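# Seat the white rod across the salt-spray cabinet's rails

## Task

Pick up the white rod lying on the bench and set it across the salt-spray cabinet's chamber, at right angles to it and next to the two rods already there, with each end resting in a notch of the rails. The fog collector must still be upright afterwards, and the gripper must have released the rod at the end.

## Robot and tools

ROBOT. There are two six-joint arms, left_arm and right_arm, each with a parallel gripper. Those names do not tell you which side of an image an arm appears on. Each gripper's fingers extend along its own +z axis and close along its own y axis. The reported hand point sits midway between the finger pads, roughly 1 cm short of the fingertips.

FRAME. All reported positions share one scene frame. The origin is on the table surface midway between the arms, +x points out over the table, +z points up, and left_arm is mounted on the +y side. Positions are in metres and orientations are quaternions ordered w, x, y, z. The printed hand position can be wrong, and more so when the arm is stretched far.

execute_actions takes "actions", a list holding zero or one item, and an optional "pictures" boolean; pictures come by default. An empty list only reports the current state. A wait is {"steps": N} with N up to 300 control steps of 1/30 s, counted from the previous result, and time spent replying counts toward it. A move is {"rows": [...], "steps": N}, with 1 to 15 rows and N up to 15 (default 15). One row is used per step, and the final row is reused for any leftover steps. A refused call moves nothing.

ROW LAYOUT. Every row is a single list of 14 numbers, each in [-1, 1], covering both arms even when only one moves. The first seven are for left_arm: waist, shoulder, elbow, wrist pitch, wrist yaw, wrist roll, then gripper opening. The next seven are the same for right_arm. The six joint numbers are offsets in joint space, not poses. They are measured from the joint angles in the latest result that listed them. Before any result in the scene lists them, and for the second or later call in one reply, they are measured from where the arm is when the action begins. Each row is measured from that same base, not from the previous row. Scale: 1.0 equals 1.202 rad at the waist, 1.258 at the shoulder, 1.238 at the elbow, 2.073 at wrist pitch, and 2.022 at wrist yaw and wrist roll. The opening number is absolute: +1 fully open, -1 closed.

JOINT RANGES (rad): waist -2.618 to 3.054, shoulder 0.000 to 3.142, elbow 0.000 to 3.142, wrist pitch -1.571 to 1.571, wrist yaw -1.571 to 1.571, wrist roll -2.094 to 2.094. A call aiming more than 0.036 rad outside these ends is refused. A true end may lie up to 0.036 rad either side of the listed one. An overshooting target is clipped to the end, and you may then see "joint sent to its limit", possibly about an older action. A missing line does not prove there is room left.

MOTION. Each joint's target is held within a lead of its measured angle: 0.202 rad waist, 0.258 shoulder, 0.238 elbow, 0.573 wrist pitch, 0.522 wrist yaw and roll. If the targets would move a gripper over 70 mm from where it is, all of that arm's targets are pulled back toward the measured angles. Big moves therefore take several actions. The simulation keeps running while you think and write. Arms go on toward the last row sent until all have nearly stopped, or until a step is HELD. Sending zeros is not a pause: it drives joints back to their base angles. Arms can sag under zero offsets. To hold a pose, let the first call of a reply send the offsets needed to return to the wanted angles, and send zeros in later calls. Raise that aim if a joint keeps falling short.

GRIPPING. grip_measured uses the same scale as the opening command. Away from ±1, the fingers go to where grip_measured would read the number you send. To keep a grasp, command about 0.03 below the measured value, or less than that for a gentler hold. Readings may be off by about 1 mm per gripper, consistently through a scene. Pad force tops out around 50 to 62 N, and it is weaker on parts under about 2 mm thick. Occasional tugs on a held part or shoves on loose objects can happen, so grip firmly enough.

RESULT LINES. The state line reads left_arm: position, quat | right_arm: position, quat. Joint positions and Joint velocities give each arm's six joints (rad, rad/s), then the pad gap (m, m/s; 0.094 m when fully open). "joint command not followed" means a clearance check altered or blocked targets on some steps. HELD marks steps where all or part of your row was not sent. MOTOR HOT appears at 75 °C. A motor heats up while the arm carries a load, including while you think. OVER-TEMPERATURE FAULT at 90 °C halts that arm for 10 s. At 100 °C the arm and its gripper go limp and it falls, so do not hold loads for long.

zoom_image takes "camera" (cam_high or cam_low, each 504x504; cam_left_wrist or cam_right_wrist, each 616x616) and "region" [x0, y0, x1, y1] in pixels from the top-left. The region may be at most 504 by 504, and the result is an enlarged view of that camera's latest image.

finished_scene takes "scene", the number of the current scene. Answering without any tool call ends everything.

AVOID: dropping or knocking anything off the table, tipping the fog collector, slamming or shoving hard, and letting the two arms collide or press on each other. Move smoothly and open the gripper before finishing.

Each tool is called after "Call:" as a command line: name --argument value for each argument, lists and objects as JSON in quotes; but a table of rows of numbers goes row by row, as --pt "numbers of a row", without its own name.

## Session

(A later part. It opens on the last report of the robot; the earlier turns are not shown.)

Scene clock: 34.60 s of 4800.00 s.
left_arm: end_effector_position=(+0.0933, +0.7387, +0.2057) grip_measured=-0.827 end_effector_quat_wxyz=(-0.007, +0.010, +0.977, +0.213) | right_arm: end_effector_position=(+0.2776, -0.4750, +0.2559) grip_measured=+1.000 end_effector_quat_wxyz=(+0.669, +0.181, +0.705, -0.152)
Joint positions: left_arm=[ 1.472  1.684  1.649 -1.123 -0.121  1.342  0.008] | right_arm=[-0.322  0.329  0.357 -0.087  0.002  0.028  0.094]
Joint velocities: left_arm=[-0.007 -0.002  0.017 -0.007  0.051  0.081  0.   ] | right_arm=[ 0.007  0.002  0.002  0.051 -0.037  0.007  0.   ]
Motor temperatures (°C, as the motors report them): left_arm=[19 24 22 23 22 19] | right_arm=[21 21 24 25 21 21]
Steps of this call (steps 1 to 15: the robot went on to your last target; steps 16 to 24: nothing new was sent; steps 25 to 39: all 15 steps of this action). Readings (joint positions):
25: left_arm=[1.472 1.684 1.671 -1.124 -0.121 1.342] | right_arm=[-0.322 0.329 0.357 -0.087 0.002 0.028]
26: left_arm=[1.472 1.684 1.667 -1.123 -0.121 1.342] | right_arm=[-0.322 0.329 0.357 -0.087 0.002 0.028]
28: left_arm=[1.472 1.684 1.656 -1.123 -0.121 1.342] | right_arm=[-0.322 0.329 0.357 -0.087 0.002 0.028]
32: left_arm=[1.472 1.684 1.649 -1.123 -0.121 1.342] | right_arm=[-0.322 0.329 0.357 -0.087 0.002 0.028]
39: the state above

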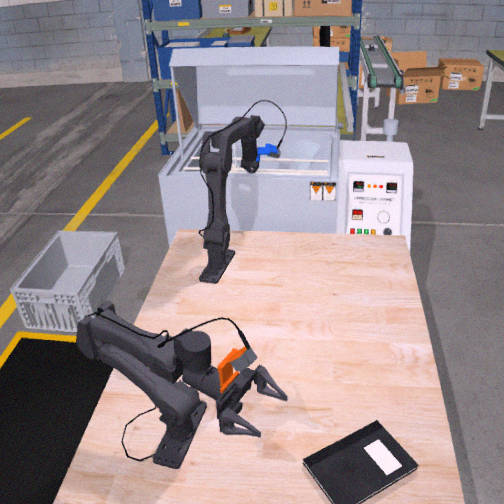

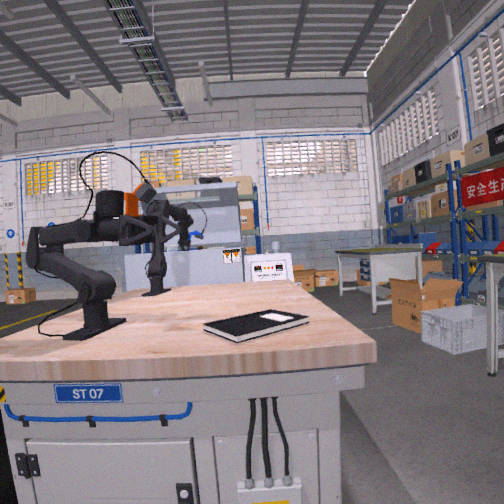

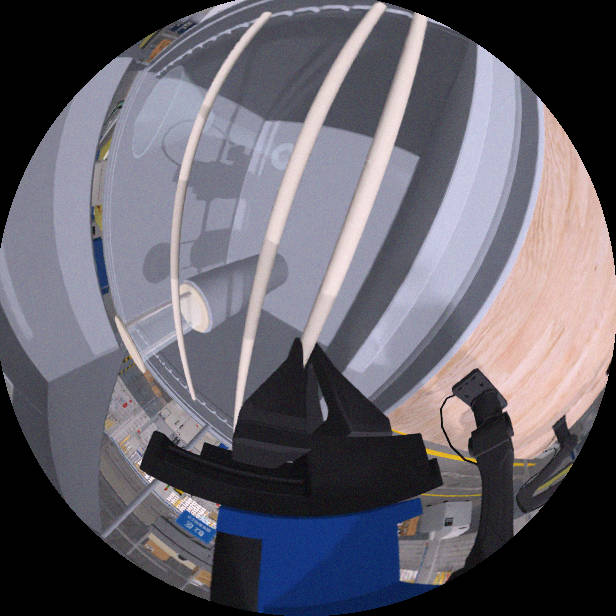

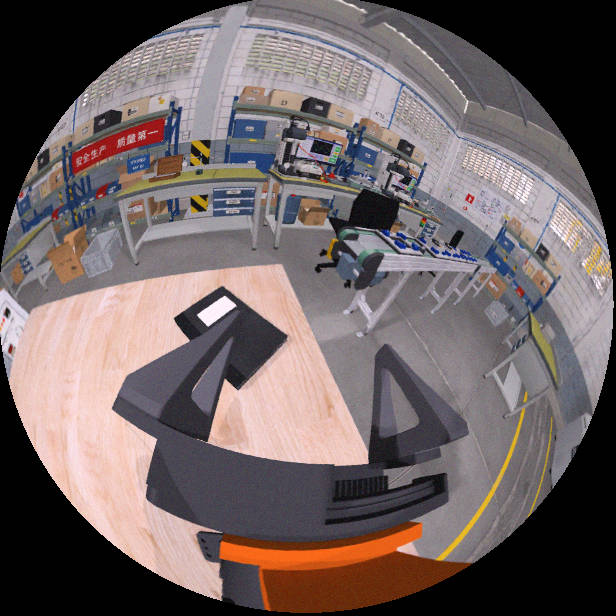

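Call:
execute_actions --actions '[{"rows":[[0,0,0.04,0,0,0.011,-0.86,0,0,0,0,0,0,1],[0,0,0.04,0,0,0.011,-0.86,0,0,0,0,0,0,1],[0,0,0.045,0,0,0.011,-0.86,0,0,0,0,0,0,1],[0,0,0.045,0,0,0.011,-0.86,0,0,0,0,0,0,1],[0,0.015,0.045,0,0,0.011,-0.86,0,0,0,0,0,0,1]]}]'

Call:
zoom_image --camera "cam_left_wrist" --region '[340,0,480,60]'

Call:
zoom_image --camera "cam_high" --region '[160,150,250,185]'

Call:
zoom_image --camera "cam_high" --region '[255,150,345,185]'

Scene clock: 36.53 s of 4800.00 s.
left_arm: end_effector_position=(+0.0945, +0.7436, +0.2103) grip_measured=-0.827 end_effector_quat_wxyz=(-0.007, +0.017, +0.976, +0.219) | right_arm: end_effector_position=(+0.2776, -0.4750, +0.2559) grip_measured=+1.000 end_effector_quat_wxyz=(+0.669, +0.181, +0.705, -0.152)
Joint positions: left_arm=[ 1.472  1.695  1.674 -1.124 -0.122  1.359  0.008] | right_arm=[-0.322  0.329  0.357 -0.087  0.002  0.028  0.094]
Joint velocities: left_arm=[ 0.007  0.022 -0.017 -0.066 -0.066  0.007 -0.001] | right_arm=[-0.042  0.012  0.002 -0.022  0.007 -0.022  0.   ]
Motor temperatures (°C, as the motors report them): left_arm=[19 24 22 23 22 19] | right_arm=[21 21 24 26 21 21]
Steps of this call (steps 1 to 15: the robot went on to your last target; steps 16 to 43: nothing new was sent; steps 44 to 58: all 15 steps of this action). Readings (joint positions):
44: left_arm=[1.472 1.684 1.651 -1.124 -0.121 1.345] | right_arm=[-0.322 0.329 0.357 -0.087 0.002 0.028]
45: left_arm=[1.472 1.684 1.654 -1.124 -0.121 1.349] | right_arm=[-0.322 0.329 0.357 -0.087 0.002 0.028]
47: left_arm=[1.472 1.684 1.664 -1.124 -0.121 1.353] | right_arm=[-0.322 0.329 0.357 -0.087 0.002 0.028]
51: left_arm=[1.472 1.684 1.674 -1.124 -0.121 1.357] | right_arm=[-0.322 0.329 0.357 -0.087 0.002 0.028]
58: the state above

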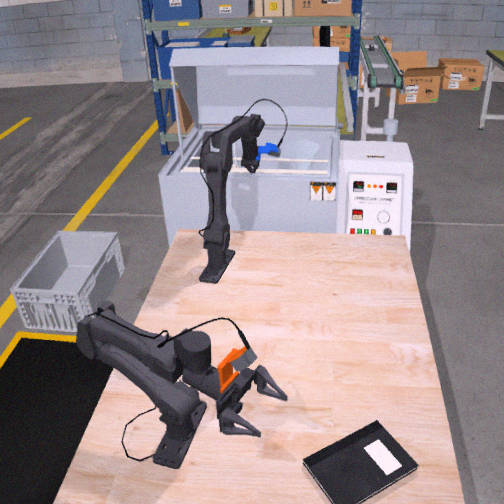

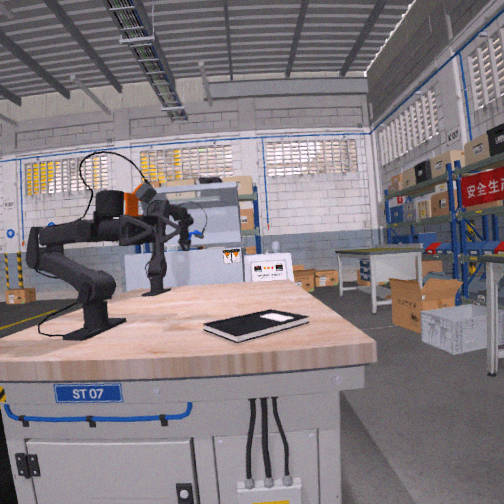

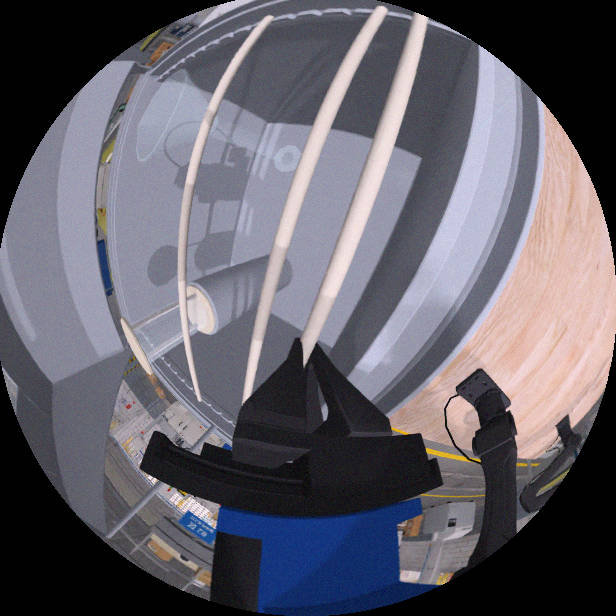

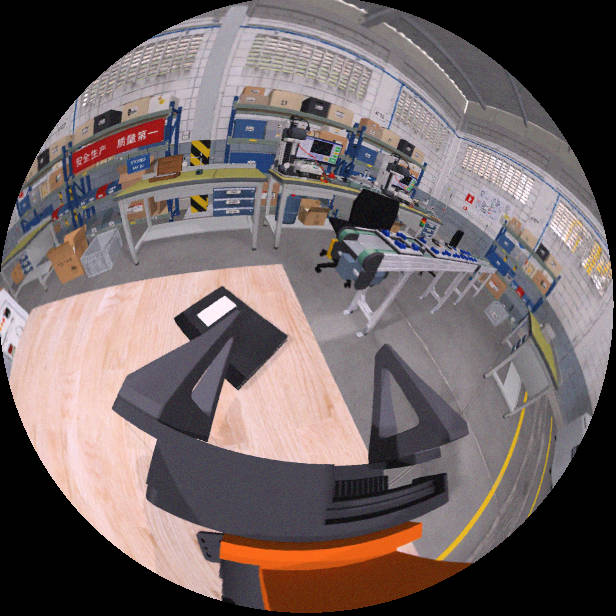

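Region (340, 0, 480, 60) of cam_left_wrist's 616x616 image, scaled by 3.600, with more detail than that image has; it fills the top 216 rows of this view, and the rest is white.

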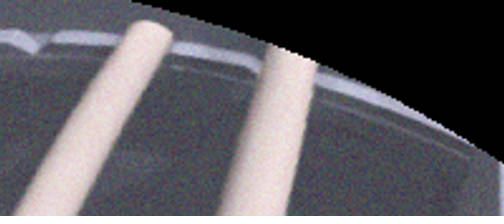

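Region (160, 150, 250, 185) of cam_high's 504x504 image, scaled by 5.600, with more detail than that image has.

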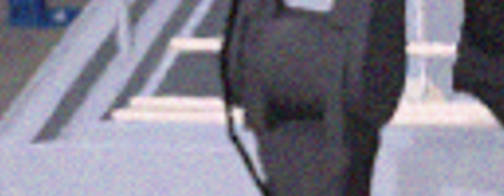

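Region (255, 150, 345, 185) of cam_high's 504x504 image, scaled by 5.600, with more detail than that image has.

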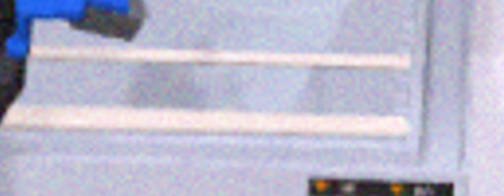

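Call:
execute_actions --actions '[{"rows":[[0,0,0.02,0.016,0,0.004,-0.86,0,0,0,0,0,0,1],[0,0,0.02,0.016,0,0.004,-0.86,0,0,0,0,0,0,1],[0,0,0.02,0.016,0,0.004,-0.86,0,0,0,0,0,0,1],[0,0.012,0.02,0.016,0,0.004,-0.86,0,0,0,0,0,0,1]]}]'

Call:
zoom_image --camera "cam_left_wrist" --region '[340,0,480,60]'

Call:
zoom_image --camera "cam_high" --region '[160,150,250,185]'

Call:
zoom_image --camera "cam_high" --region '[255,150,345,185]'

Scene clock: 39.00 s of 4800.00 s.
left_arm: end_effector_position=(+0.0945, +0.7464, +0.2113) grip_measured=-0.827 end_effector_quat_wxyz=(-0.008, +0.020, +0.974, +0.224) | right_arm: end_effector_position=(+0.2776, -0.4750, +0.2559) grip_measured=+1.000 end_effector_quat_wxyz=(+0.669, +0.181, +0.705, -0.152)
Joint positions: left_arm=[ 1.472  1.696  1.674 -1.113 -0.126  1.366  0.008] | right_arm=[-0.322  0.329  0.357 -0.087  0.002  0.028  0.094]
Joint velocities: left_arm=[-0.002 -0.012 -0.002 -0.022 -0.007 -0.037 -0.001] | right_arm=[ 0.007  0.002  0.002  0.007 -0.022 -0.037  0.   ]
Motor temperatures (°C, as the motors report them): left_arm=[19 24 23 23 22 19] | right_arm=[21 21 24 26 21 21]
Steps of this call (steps 1 to 15: the robot went on to your last target; steps 16 to 59: nothing new was sent; steps 60 to 74: all 15 steps of this action). Readings (joint positions):
60: left_arm=[1.472 1.696 1.674 -1.123 -0.122 1.360] | right_arm=[-0.322 0.329 0.357 -0.087 0.002 0.028]
61: left_arm=[1.472 1.696 1.674 -1.121 -0.123 1.361] | right_arm=[-0.322 0.329 0.357 -0.087 0.002 0.028]
63: left_arm=[1.472 1.696 1.674 -1.118 -0.124 1.363] | right_arm=[-0.322 0.329 0.357 -0.087 0.002 0.028]
67: left_arm=[1.472 1.696 1.674 -1.114 -0.125 1.365] | right_arm=[-0.322 0.329 0.357 -0.087 0.002 0.028]
74: the state above

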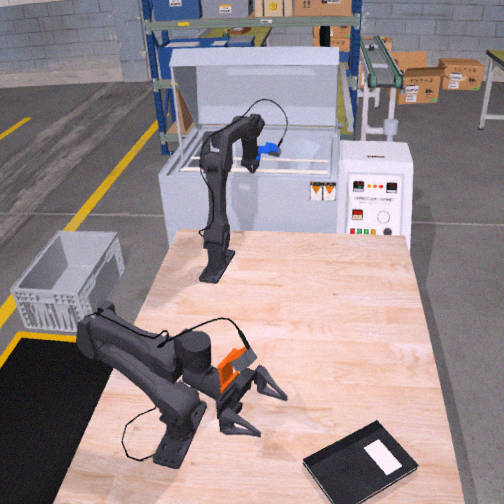

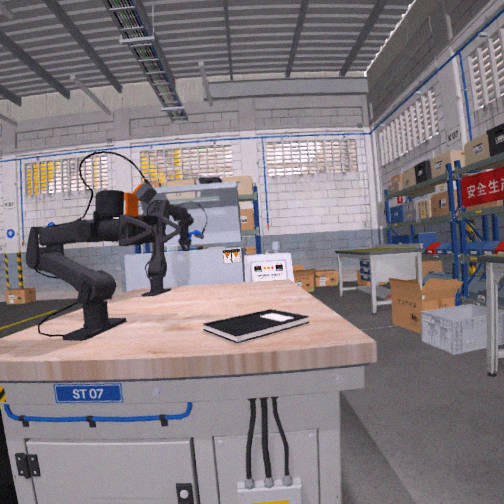

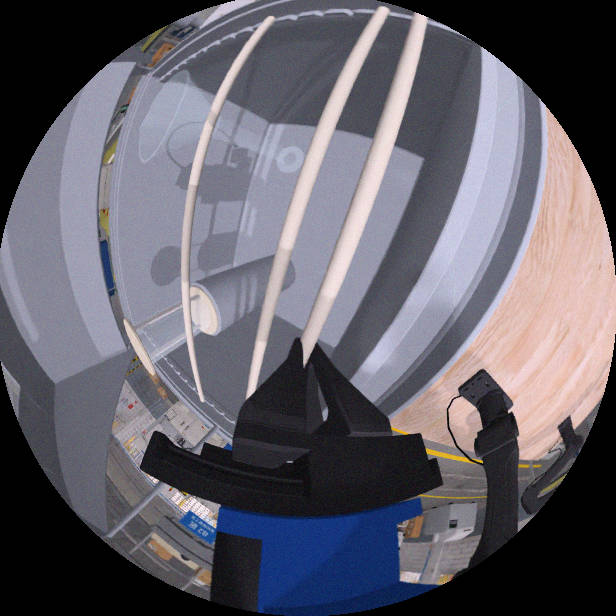

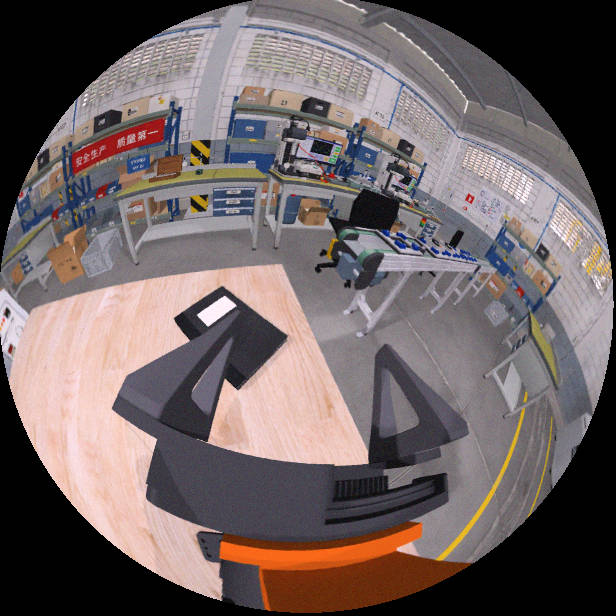

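Region (340, 0, 480, 60) of cam_left_wrist's 616x616 image, scaled by 3.600, with more detail than that image has; it fills the top 216 rows of this view, and the rest is white.

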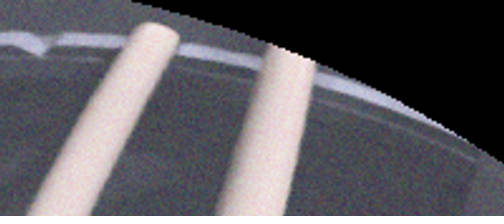

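Region (160, 150, 250, 185) of cam_high's 504x504 image, scaled by 5.600, with more detail than that image has.

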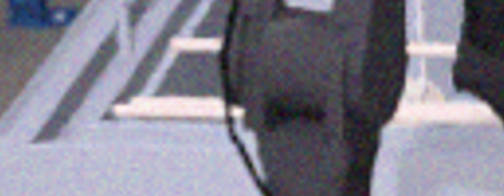

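Region (255, 150, 345, 185) of cam_high's 504x504 image, scaled by 5.600, with more detail than that image has.

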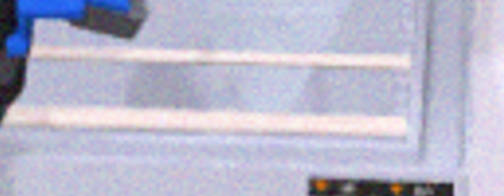

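Parallel now. Lower with the shoulder.

Call:
execute_actions --actions '[{"rows":[[0,0.024,0.01,0.012,0,0,-0.86,0,0,0,0,0,0,1]]}]'

Call:
zoom_image --camera "cam_left_wrist" --region '[340,0,480,60]'

Call:
zoom_image --camera "cam_high" --region '[160,150,250,185]'

Call:
zoom_image --camera "cam_high" --region '[255,150,345,185]'

Scene clock: 40.20 s of 4800.00 s.
left_arm: end_effector_position=(+0.0948, +0.7502, +0.2022) grip_measured=-0.827 end_effector_quat_wxyz=(-0.013, +0.020, +0.976, +0.216) | right_arm: end_effector_position=(+0.2776, -0.4750, +0.2559) grip_measured=+1.000 end_effector_quat_wxyz=(+0.669, +0.181, +0.705, -0.152)
Joint positions: left_arm=[ 1.472  1.722  1.674 -1.106 -0.13   1.366  0.008] | right_arm=[-0.322  0.329  0.357 -0.087  0.002  0.028  0.094]
Joint velocities: left_arm=[ 0.002  0.002 -0.002 -0.007  0.007 -0.007 -0.   ] | right_arm=[-0.002 -0.002 -0.007 -0.007 -0.007 -0.066  0.   ]
Motor temperatures (°C, as the motors report them): left_arm=[19 24 23 23 22 19] | right_arm=[21 21 24 26 21 21]
Steps of this call (steps 1 to 15: the robot went on to your last target; steps 16 to 21: nothing new was sent; steps 22 to 36: all 15 steps of this action). Readings (joint positions):
22: left_arm=[1.472 1.698 1.674 -1.112 -0.126 1.366] | right_arm=[-0.322 0.329 0.357 -0.087 0.002 0.028]
23: left_arm=[1.472 1.701 1.674 -1.110 -0.127 1.366] | right_arm=[-0.322 0.329 0.357 -0.087 0.002 0.028]
25: left_arm=[1.472 1.709 1.674 -1.108 -0.128 1.366] | right_arm=[-0.322 0.329 0.357 -0.087 0.002 0.028]
29: left_arm=[1.472 1.721 1.674 -1.107 -0.130 1.366] | right_arm=[-0.322 0.329 0.357 -0.087 0.002 0.028]
36: the state above

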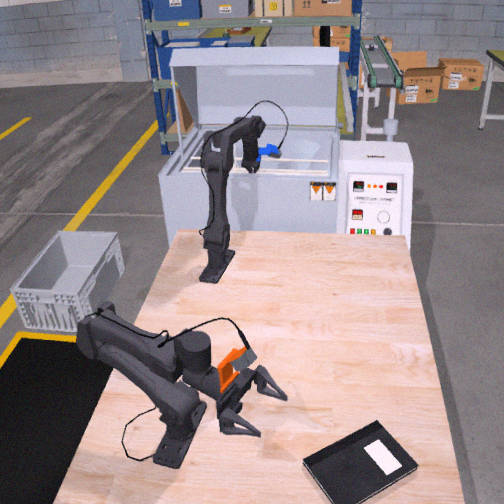

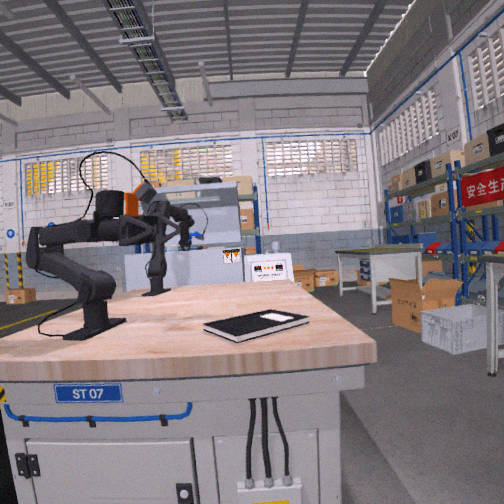

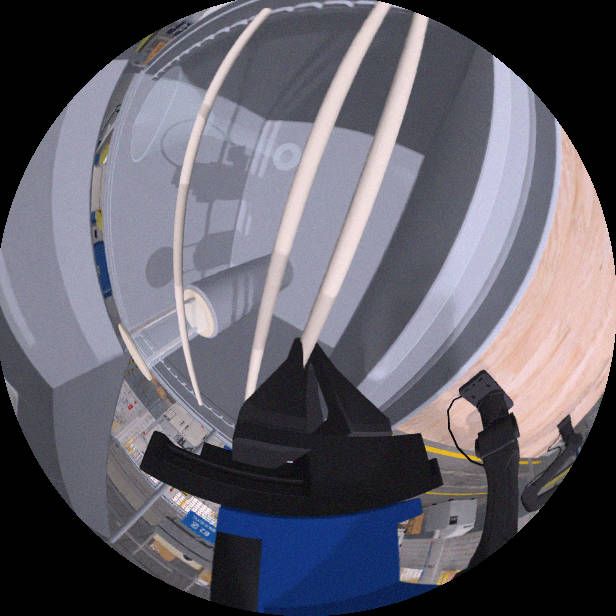

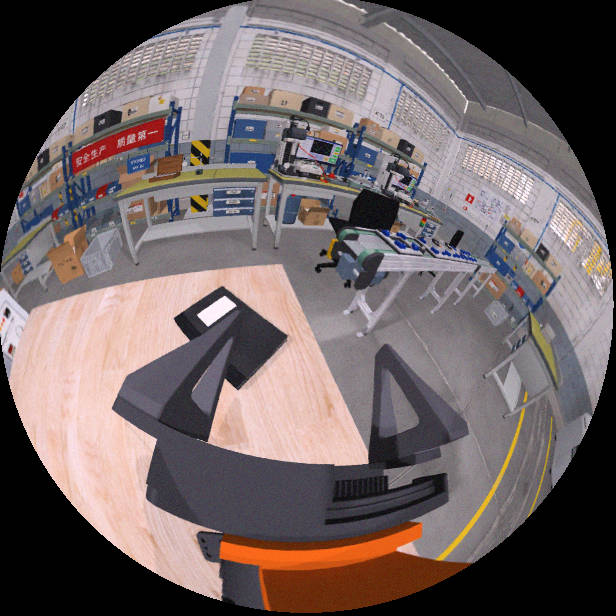

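Region (340, 0, 480, 60) of cam_left_wrist's 616x616 image, scaled by 3.600, with more detail than that image has; it fills the top 216 rows of this view, and the rest is white.

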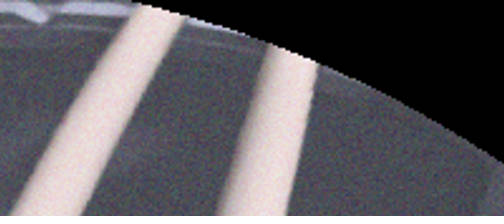

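Region (160, 150, 250, 185) of cam_high's 504x504 image, scaled by 5.600, with more detail than that image has.

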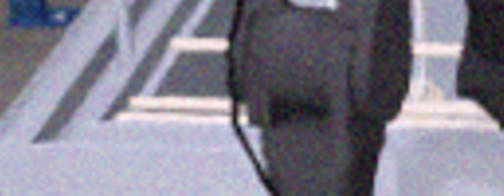

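Region (255, 150, 345, 185) of cam_high's 504x504 image, scaled by 5.600, with more detail than that image has.

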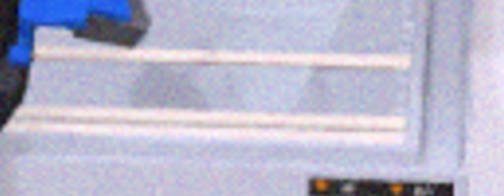

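Seems seated. Release a little, lift.

Call:
execute_actions --actions '[{"rows":[[0,0,0.01,0,0,0,-0.66,0,0,0,0,0,0,1]],"steps":10}]' --pictures false

Call:
execute_actions --actions '[{"rows":[[0,-0.03,0.03,-0.01,0,0,-0.66,0,0,0,0,0,0,1],[0,-0.03,0.03,-0.01,0,0,-0.66,0,0,0,0,0,0,1],[0,-0.04,0.05,-0.02,0,0,-0.66,0,0,0,0,0,0,1],[0,-0.05,0.06,-0.03,0,0,-0.66,0,0,0,0,0,0,1],[0,-0.06,0.08,-0.05,0,0,-0.66,0,0,0,0,0,0,1],[0,-0.07,0.1,-0.06,0,0,-0.66,0,0,0,0,0,0,1],[0,-0.09,0.16,-0.1,0,0,-0.66,0,0,0,0,0,0,1]]}]' --pictures false

Call:
execute_actions --actions '[{"rows":[[0,-0.05,0.1,0,0.06,-0.55,0.5,0,0,0,0,0,0,1]]}]'

Call:
zoom_image --camera "cam_left_wrist" --region '[0,100,504,450]'

Scene clock: 41.57 s of 4800.00 s.
left_arm: end_effector_position=(+0.0948, +0.7502, +0.2022) grip_measured=-0.663 end_effector_quat_wxyz=(-0.013, +0.020, +0.976, +0.216) | right_arm: end_effector_position=(+0.2776, -0.4750, +0.2559) grip_measured=+1.000 end_effector_quat_wxyz=(+0.669, +0.181, +0.705, -0.152)
Joint positions: left_arm=[ 1.472  1.722  1.674 -1.106 -0.13   1.366  0.016] | right_arm=[-0.322  0.329  0.357 -0.087  0.002  0.028  0.094]
Joint velocities: left_arm=[ 0.002  0.022  0.002 -0.022 -0.037 -0.022  0.001] | right_arm=[-0.022 -0.007 -0.007 -0.051 -0.007 -0.037  0.   ]
Motor temperatures (°C, as the motors report them): left_arm=[19 24 23 23 22 19] | right_arm=[21 21 24 26 21 21]
Steps of this call (steps 1 to 15: the robot went on to your last target; steps 16 to 31: nothing new was sent; steps 32 to 41: all 10 steps of this action). Readings (joint positions):
32: left_arm=[1.472 1.722 1.674 -1.106 -0.130 1.366] | right_arm=[-0.322 0.329 0.357 -0.087 0.002 0.028]
33: left_arm=[1.472 1.722 1.674 -1.106 -0.130 1.366] | right_arm=[-0.322 0.329 0.357 -0.087 0.002 0.028]
35: left_arm=[1.472 1.722 1.674 -1.106 -0.130 1.366] | right_arm=[-0.322 0.329 0.357 -0.087 0.002 0.028]
39: left_arm=[1.472 1.722 1.674 -1.106 -0.130 1.366] | right_arm=[-0.322 0.329 0.357 -0.087 0.002 0.028]
41: the state above

Scene clock: 42.07 s of 4800.00 s.
left_arm: end_effector_position=(+0.0875, +0.7241, +0.2992) grip_measured=-0.663 end_effector_quat_wxyz=(+0.006, +0.014, +0.957, +0.291) | right_arm: end_effector_position=(+0.2776, -0.4750, +0.2559) grip_measured=+1.000 end_effector_quat_wxyz=(+0.669, +0.181, +0.705, -0.152)
Joint positions: left_arm=[ 1.472  1.593  1.865 -1.266 -0.13   1.366  0.016] | right_arm=[-0.322  0.329  0.357 -0.087  0.002  0.028  0.094]
Joint velocities: left_arm=[ 0.002  0.012 -0.002 -0.154  0.022 -0.037 -0.001] | right_arm=[-0.007  0.002  0.002 -0.022 -0.007 -0.051  0.   ]
Motor temperatures (°C, as the motors report them): left_arm=[19 24 23 23 22 19] | right_arm=[21 21 24 26 21 21]
Steps of this call (steps 1 to 15: all 15 steps of this action). Readings (joint positions):
1: left_arm=[1.472 1.720 1.674 -1.106 -0.130 1.366] | right_arm=[-0.322 0.329 0.357 -0.087 0.002 0.028]
2: left_arm=[1.472 1.718 1.674 -1.107 -0.130 1.366] | right_arm=[-0.322 0.329 0.357 -0.087 0.002 0.028]
4: left_arm=[1.472 1.712 1.689 -1.123 -0.130 1.366] | right_arm=[-0.322 0.329 0.357 -0.087 0.002 0.028]
8: left_arm=[1.472 1.679 1.784 -1.206 -0.130 1.366] | right_arm=[-0.322 0.329 0.357 -0.087 0.002 0.028]
15: the state above

Scene clock: 42.57 s of 4800.00 s.
left_arm: end_effector_position=(+0.1041, +0.7124, +0.3607) grip_measured=+0.497 end_effector_quat_wxyz=(+0.244, -0.435, +0.822, +0.274) | right_arm: end_effector_position=(+0.2776, -0.4750, +0.2559) grip_measured=+1.000 end_effector_quat_wxyz=(+0.669, +0.181, +0.705, -0.152)
Joint positions: left_arm=[ 1.472  1.528  1.974 -1.265 -0.022  0.333  0.07 ] | right_arm=[-0.322  0.329  0.357 -0.087  0.002  0.028  0.094]
Joint velocities: left_arm=[ 0.007  0.012  0.007 -0.037  0.051 -0.505  0.   ] | right_arm=[ 0.012  0.007  0.002 -0.022 -0.066 -0.066  0.   ]
Motor temperatures (°C, as the motors report them): left_arm=[19 24 23 23 22 19] | right_arm=[21 21 24 26 21 21]
Steps of this call (steps 1 to 15: all 15 steps of this action). Readings (joint positions):
1: left_arm=[1.472 1.591 1.878 -1.278 -0.114 1.284] | right_arm=[-0.322 0.329 0.357 -0.087 0.002 0.028]
2: left_arm=[1.472 1.592 1.895 -1.280 -0.096 1.184] | right_arm=[-0.322 0.329 0.357 -0.087 0.002 0.028]
4: left_arm=[1.472 1.579 1.936 -1.275 -0.068 0.987] | right_arm=[-0.322 0.329 0.357 -0.087 0.002 0.028]
8: left_arm=[1.472 1.535 1.971 -1.265 -0.039 0.604] | right_arm=[-0.322 0.329 0.357 -0.087 0.002 0.028]
15: the state above

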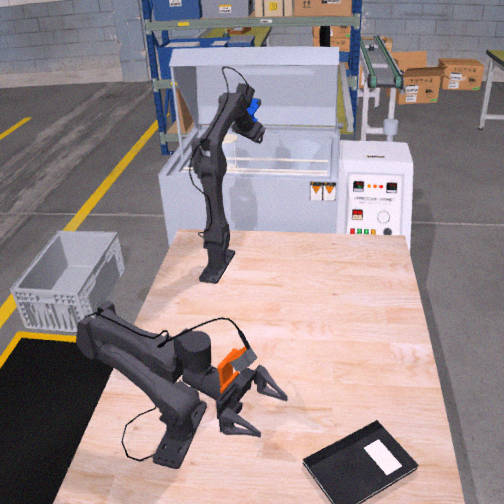

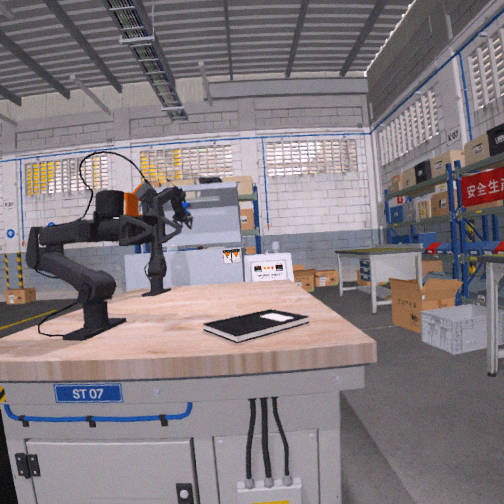

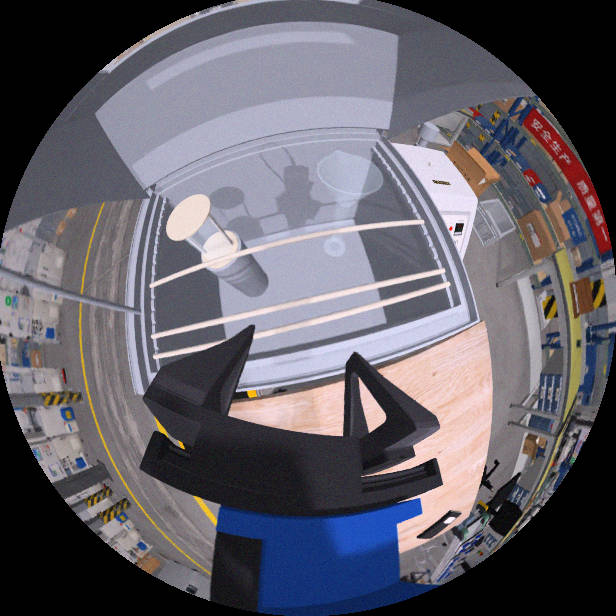

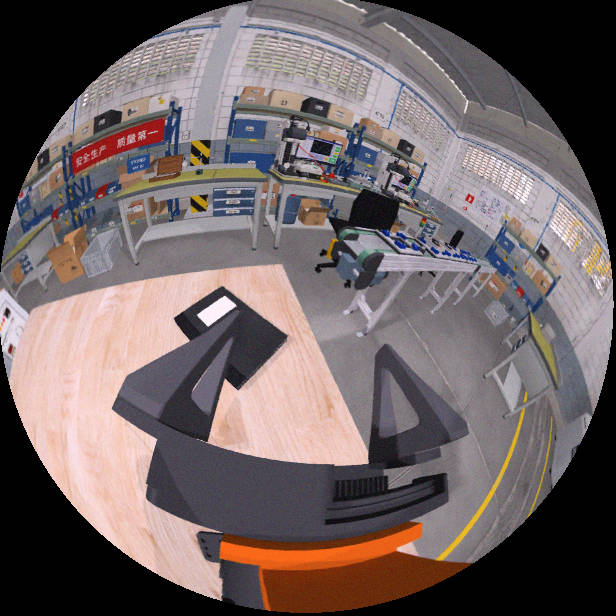

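Region (0, 100, 504, 450) of cam_left_wrist's 616x616 image, scaled by 1.000; it fills the top 350 rows of this view, and the rest is white.

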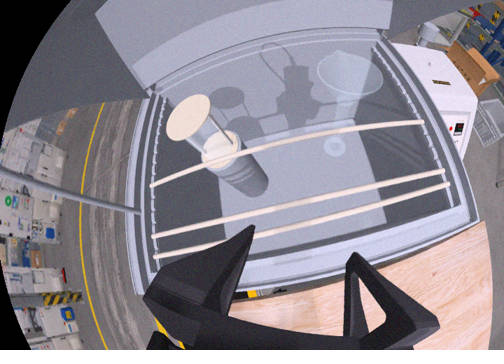

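Call:
zoom_image --camera "cam_left_wrist" --region '[125,270,225,380]'

Call:
zoom_image --camera "cam_left_wrist" --region '[390,210,490,320]'

Region (125, 270, 225, 380) of cam_left_wrist's 616x616 image, scaled by 4.582, with more detail than that image has; it fills the left 458 columns of this view, and the rest is white.

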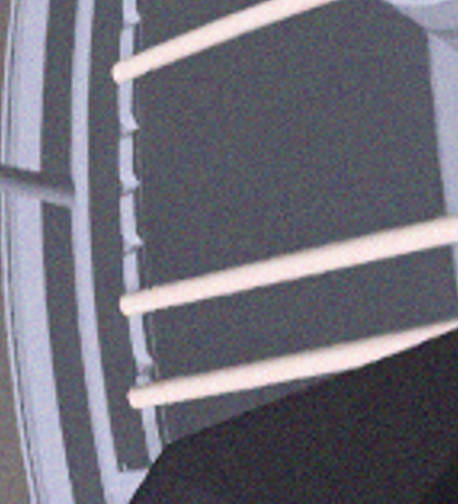

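Region (390, 210, 490, 320) of cam_left_wrist's 616x616 image, scaled by 4.582, with more detail than that image has; it fills the left 458 columns of this view, and the rest is white.

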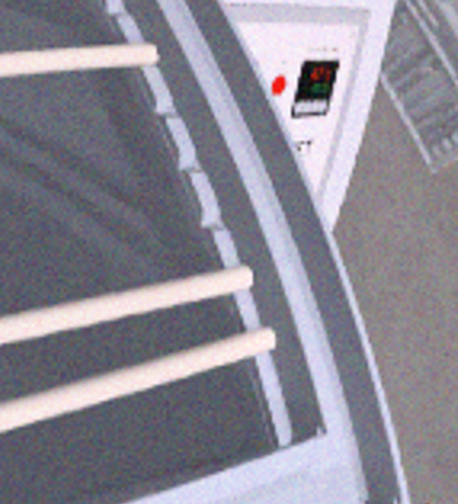

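Call:
execute_actions --actions '[{"rows":[[0.44,0,0,0,0.068,0.75,-0.5,0,0,0,0,0,0,1]]}]' --pictures false

Call:
execute_actions --actions '[{"steps":20}]' --pictures false

Call:
execute_actions --actions '[{"rows":[[0,0.06,-0.08,0.01,0,0,-0.5,0,0,0,0,0,0,1],[0,0.06,-0.08,0.01,0,0,-0.5,0,0,0,0,0,0,1],[0,0.06,-0.08,0.01,0,0,-0.5,0,0,0,0,0,0,1],[0,0.135,-0.155,0.028,0,0,-0.5,0,0,0,0,0,0,1]]}]'

Scene clock: 45.20 s of 4800.00 s.
left_arm: end_effector_position=(-0.0748, +0.7173, +0.3616) grip_measured=-0.497 end_effector_quat_wxyz=(-0.019, -0.072, +0.926, +0.371) | right_arm: end_effector_position=(+0.2776, -0.4750, +0.2559) grip_measured=+1.000 end_effector_quat_wxyz=(+0.669, +0.181, +0.705, -0.152)
Joint positions: left_arm=[ 2.01   1.53   1.974 -1.258  0.093  1.644  0.024] | right_arm=[-0.322  0.329  0.357 -0.087  0.002  0.028  0.094]
Joint velocities: left_arm=[-0.007 -0.007 -0.022  0.022  0.007  1.326  0.001] | right_arm=[ 0.007 -0.012  0.002  0.037  0.051 -0.007  0.   ]
Motor temperatures (°C, as the motors report them): left_arm=[19 24 23 23 22 19] | right_arm=[21 21 24 26 21 21]
Steps of this call (steps 1 to 30: the robot went on to your last target; steps 31 to 64: nothing new was sent; steps 65 to 79: all 15 steps of this action). Readings (joint positions):
65: left_arm=[1.500 1.528 1.974 -1.265 0.019 0.348] | right_arm=[-0.322 0.329 0.357 -0.087 0.002 0.028]
66: left_arm=[1.555 1.528 1.974 -1.265 0.049 0.451] | right_arm=[-0.322 0.329 0.357 -0.087 0.002 0.028]
68: left_arm=[1.698 1.529 1.974 -1.263 0.074 0.651] | right_arm=[-0.322 0.329 0.357 -0.087 0.002 0.028]
72: left_arm=[1.970 1.530 1.974 -1.258 0.082 1.051] | right_arm=[-0.322 0.329 0.357 -0.087 0.002 0.028]
79: the state above

Scene clock: 45.87 s of 4800.00 s.
left_arm: end_effector_position=(-0.0737, +0.7175, +0.3617) grip_measured=-0.497 end_effector_quat_wxyz=(-0.054, +0.023, +0.928, +0.368) | right_arm: end_effector_position=(+0.2776, -0.4750, +0.2559) grip_measured=+1.000 end_effector_quat_wxyz=(+0.669, +0.181, +0.705, -0.152)
Joint positions: left_arm=[ 2.01   1.53   1.974 -1.258  0.099  1.846  0.024] | right_arm=[-0.322  0.329  0.357 -0.087  0.002  0.028  0.094]
Joint velocities: left_arm=[-0.002  0.007 -0.007 -0.081 -0.007 -0.007 -0.   ] | right_arm=[-0.007 -0.017 -0.002  0.037 -0.066 -0.007  0.   ]
Motor temperatures (°C, as the motors report them): left_arm=[19 24 23 23 22 19] | right_arm=[21 21 24 26 21 21]
Steps of this call (steps 1 to 20: the robot went on to your last target). Readings (joint positions):
1: left_arm=[2.010 1.530 1.974 -1.258 0.094 1.685] | right_arm=[-0.322 0.329 0.357 -0.087 0.002 0.028]
2: left_arm=[2.010 1.530 1.974 -1.258 0.095 1.718] | right_arm=[-0.322 0.329 0.357 -0.087 0.002 0.028]
4: left_arm=[2.010 1.530 1.974 -1.258 0.096 1.765] | right_arm=[-0.322 0.329 0.357 -0.087 0.002 0.028]
8: left_arm=[2.010 1.530 1.974 -1.258 0.098 1.814] | right_arm=[-0.322 0.329 0.357 -0.087 0.002 0.028]
20: the state above

Scene clock: 46.37 s of 4800.00 s.
left_arm: end_effector_position=(-0.0821, +0.7443, +0.2223) grip_measured=-0.497 end_effector_quat_wxyz=(-0.010, +0.015, +0.978, +0.208) | right_arm: end_effector_position=(+0.2776, -0.4750, +0.2559) grip_measured=+1.000 end_effector_quat_wxyz=(+0.669, +0.181, +0.705, -0.152)
Joint positions: left_arm=[ 2.01   1.731  1.774 -1.205  0.093  1.846  0.024] | right_arm=[-0.322  0.329  0.357 -0.087  0.002  0.028  0.094]
Joint velocities: left_arm=[ 0.012 -0.144 -0.002  0.007 -0.007 -0.11  -0.002] | right_arm=[-0.002  0.002  0.012 -0.051  0.022  0.066  0.   ]
Motor temperatures (°C, as the motors report them): left_arm=[19 24 23 23 22 19] | right_arm=[21 21 24 26 21 21]
Steps of this call (steps 1 to 15: all 15 steps of this action). Readings (joint positions):
1: left_arm=[2.010 1.533 1.963 -1.250 0.099 1.846] | right_arm=[-0.322 0.329 0.357 -0.087 0.002 0.028]
2: left_arm=[2.010 1.535 1.948 -1.244 0.099 1.846] | right_arm=[-0.322 0.329 0.357 -0.087 0.002 0.028]
4: left_arm=[2.010 1.560 1.912 -1.235 0.099 1.846] | right_arm=[-0.322 0.329 0.357 -0.087 0.002 0.028]
8: left_arm=[2.010 1.663 1.823 -1.209 0.098 1.846] | right_arm=[-0.322 0.329 0.357 -0.087 0.002 0.028]
15: the state above

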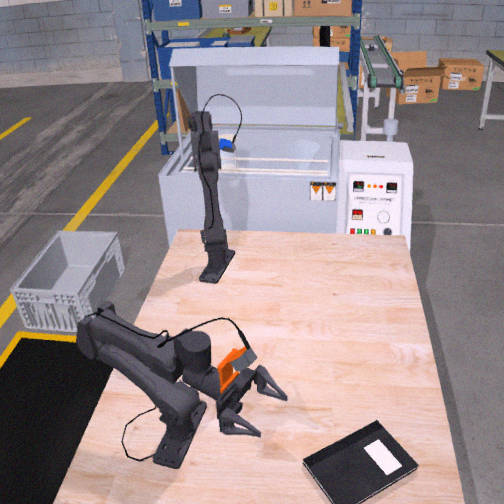

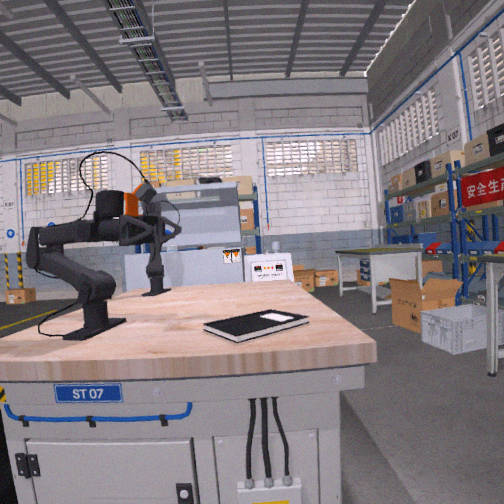

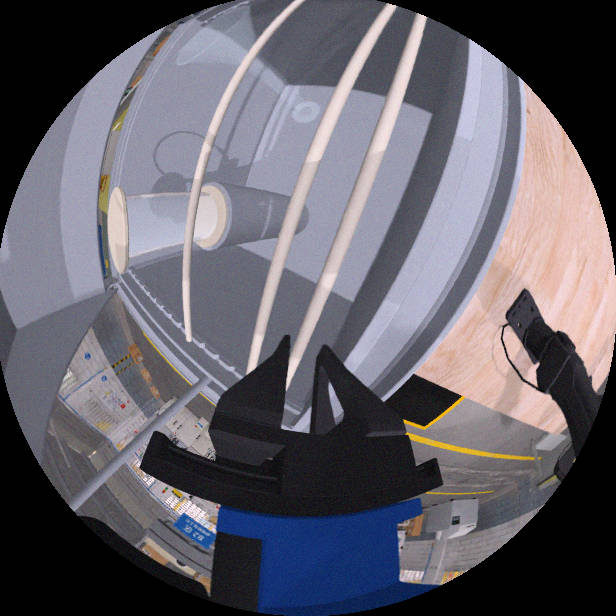

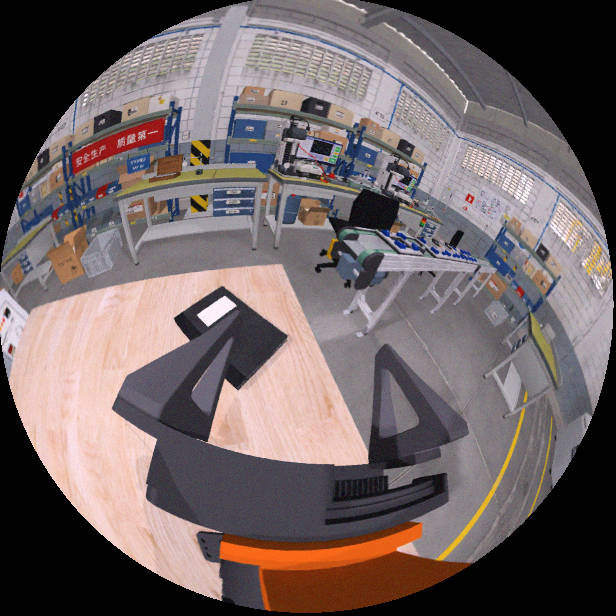

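Call:
execute_actions --actions '[{"rows":[[0,0,0,0.02,0,0,-0.5,0,0,0,0,0,0,1],[0,0,0,0.03,0,0,-0.5,0,0,0,0,0,0,1],[0,0,0,0.04,0,0,-0.5,0,0,0,0,0,0,1],[0,0.01,-0.02,0.04,0,0,-0.5,0,0,0,0,0,0,1],[0,0.01,-0.02,0.04,0,0,-0.5,0,0,0,0,0,0,1],[0,0.017,-0.045,0.042,0,0,-0.5,0,0,0,0,0,0,1]]}]'

Scene clock: 47.63 s of 4800.00 s.
left_arm: end_effector_position=(-0.0860, +0.7563, +0.2087) grip_measured=-0.497 end_effector_quat_wxyz=(-0.014, +0.015, +0.976, +0.216) | right_arm: end_effector_position=(+0.2776, -0.4750, +0.2559) grip_measured=+1.000 end_effector_quat_wxyz=(+0.669, +0.181, +0.705, -0.152)
Joint positions: left_arm=[ 2.01   1.749  1.732 -1.126  0.089  1.846  0.024] | right_arm=[-0.322  0.329  0.357 -0.087  0.002  0.028  0.094]
Joint velocities: left_arm=[-0.002 -0.007  0.007 -0.022  0.007  0.022  0.   ] | right_arm=[ 0.002 -0.037  0.007 -0.007  0.007 -0.007  0.   ]
Motor temperatures (°C, as the motors report them): left_arm=[19 24 23 23 22 19] | right_arm=[21 21 24 26 21 21]
Steps of this call (steps 1 to 23: the robot went on to your last target; steps 24 to 38: all 15 steps of this action). Readings (joint positions):
24: left_arm=[2.010 1.715 1.774 -1.200 0.092 1.846] | right_arm=[-0.322 0.329 0.357 -0.087 0.002 0.028]
25: left_arm=[2.010 1.715 1.774 -1.192 0.092 1.846] | right_arm=[-0.322 0.329 0.357 -0.087 0.002 0.028]
27: left_arm=[2.010 1.717 1.774 -1.169 0.091 1.846] | right_arm=[-0.322 0.329 0.357 -0.087 0.002 0.028]
31: left_arm=[2.010 1.726 1.752 -1.134 0.091 1.846] | right_arm=[-0.322 0.329 0.357 -0.087 0.002 0.028]
38: the state above

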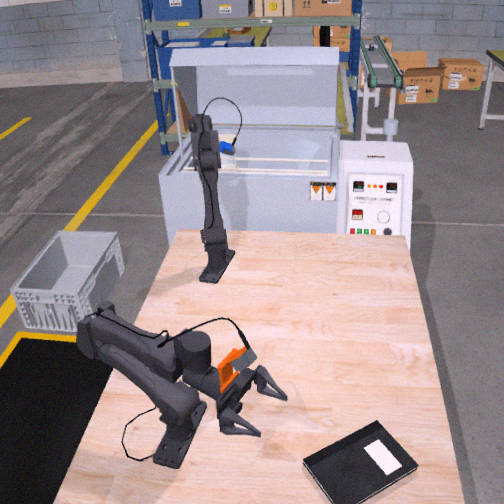

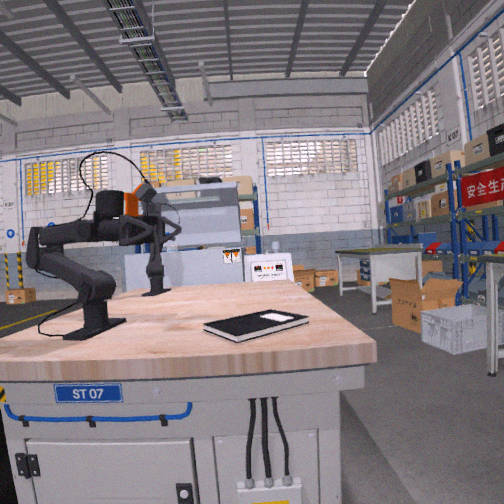

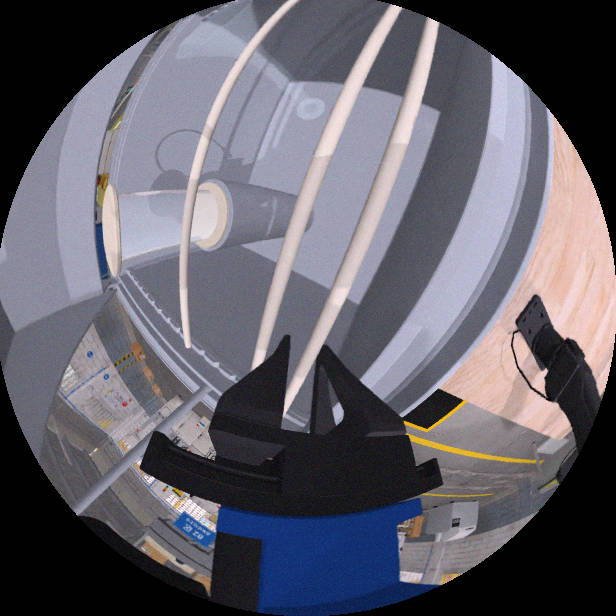

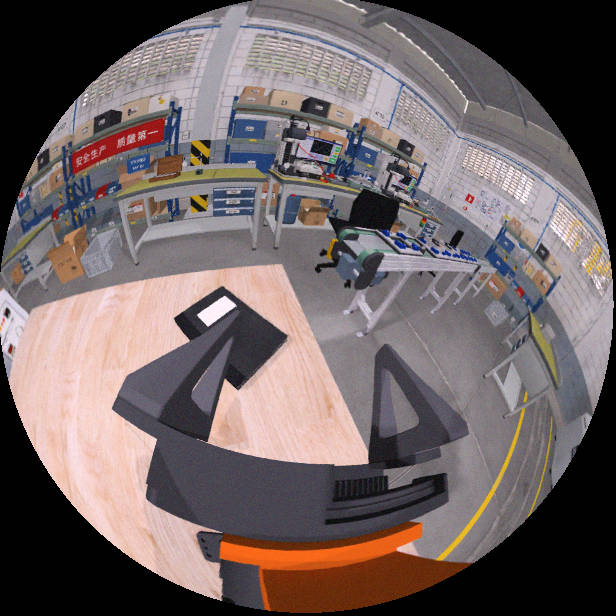

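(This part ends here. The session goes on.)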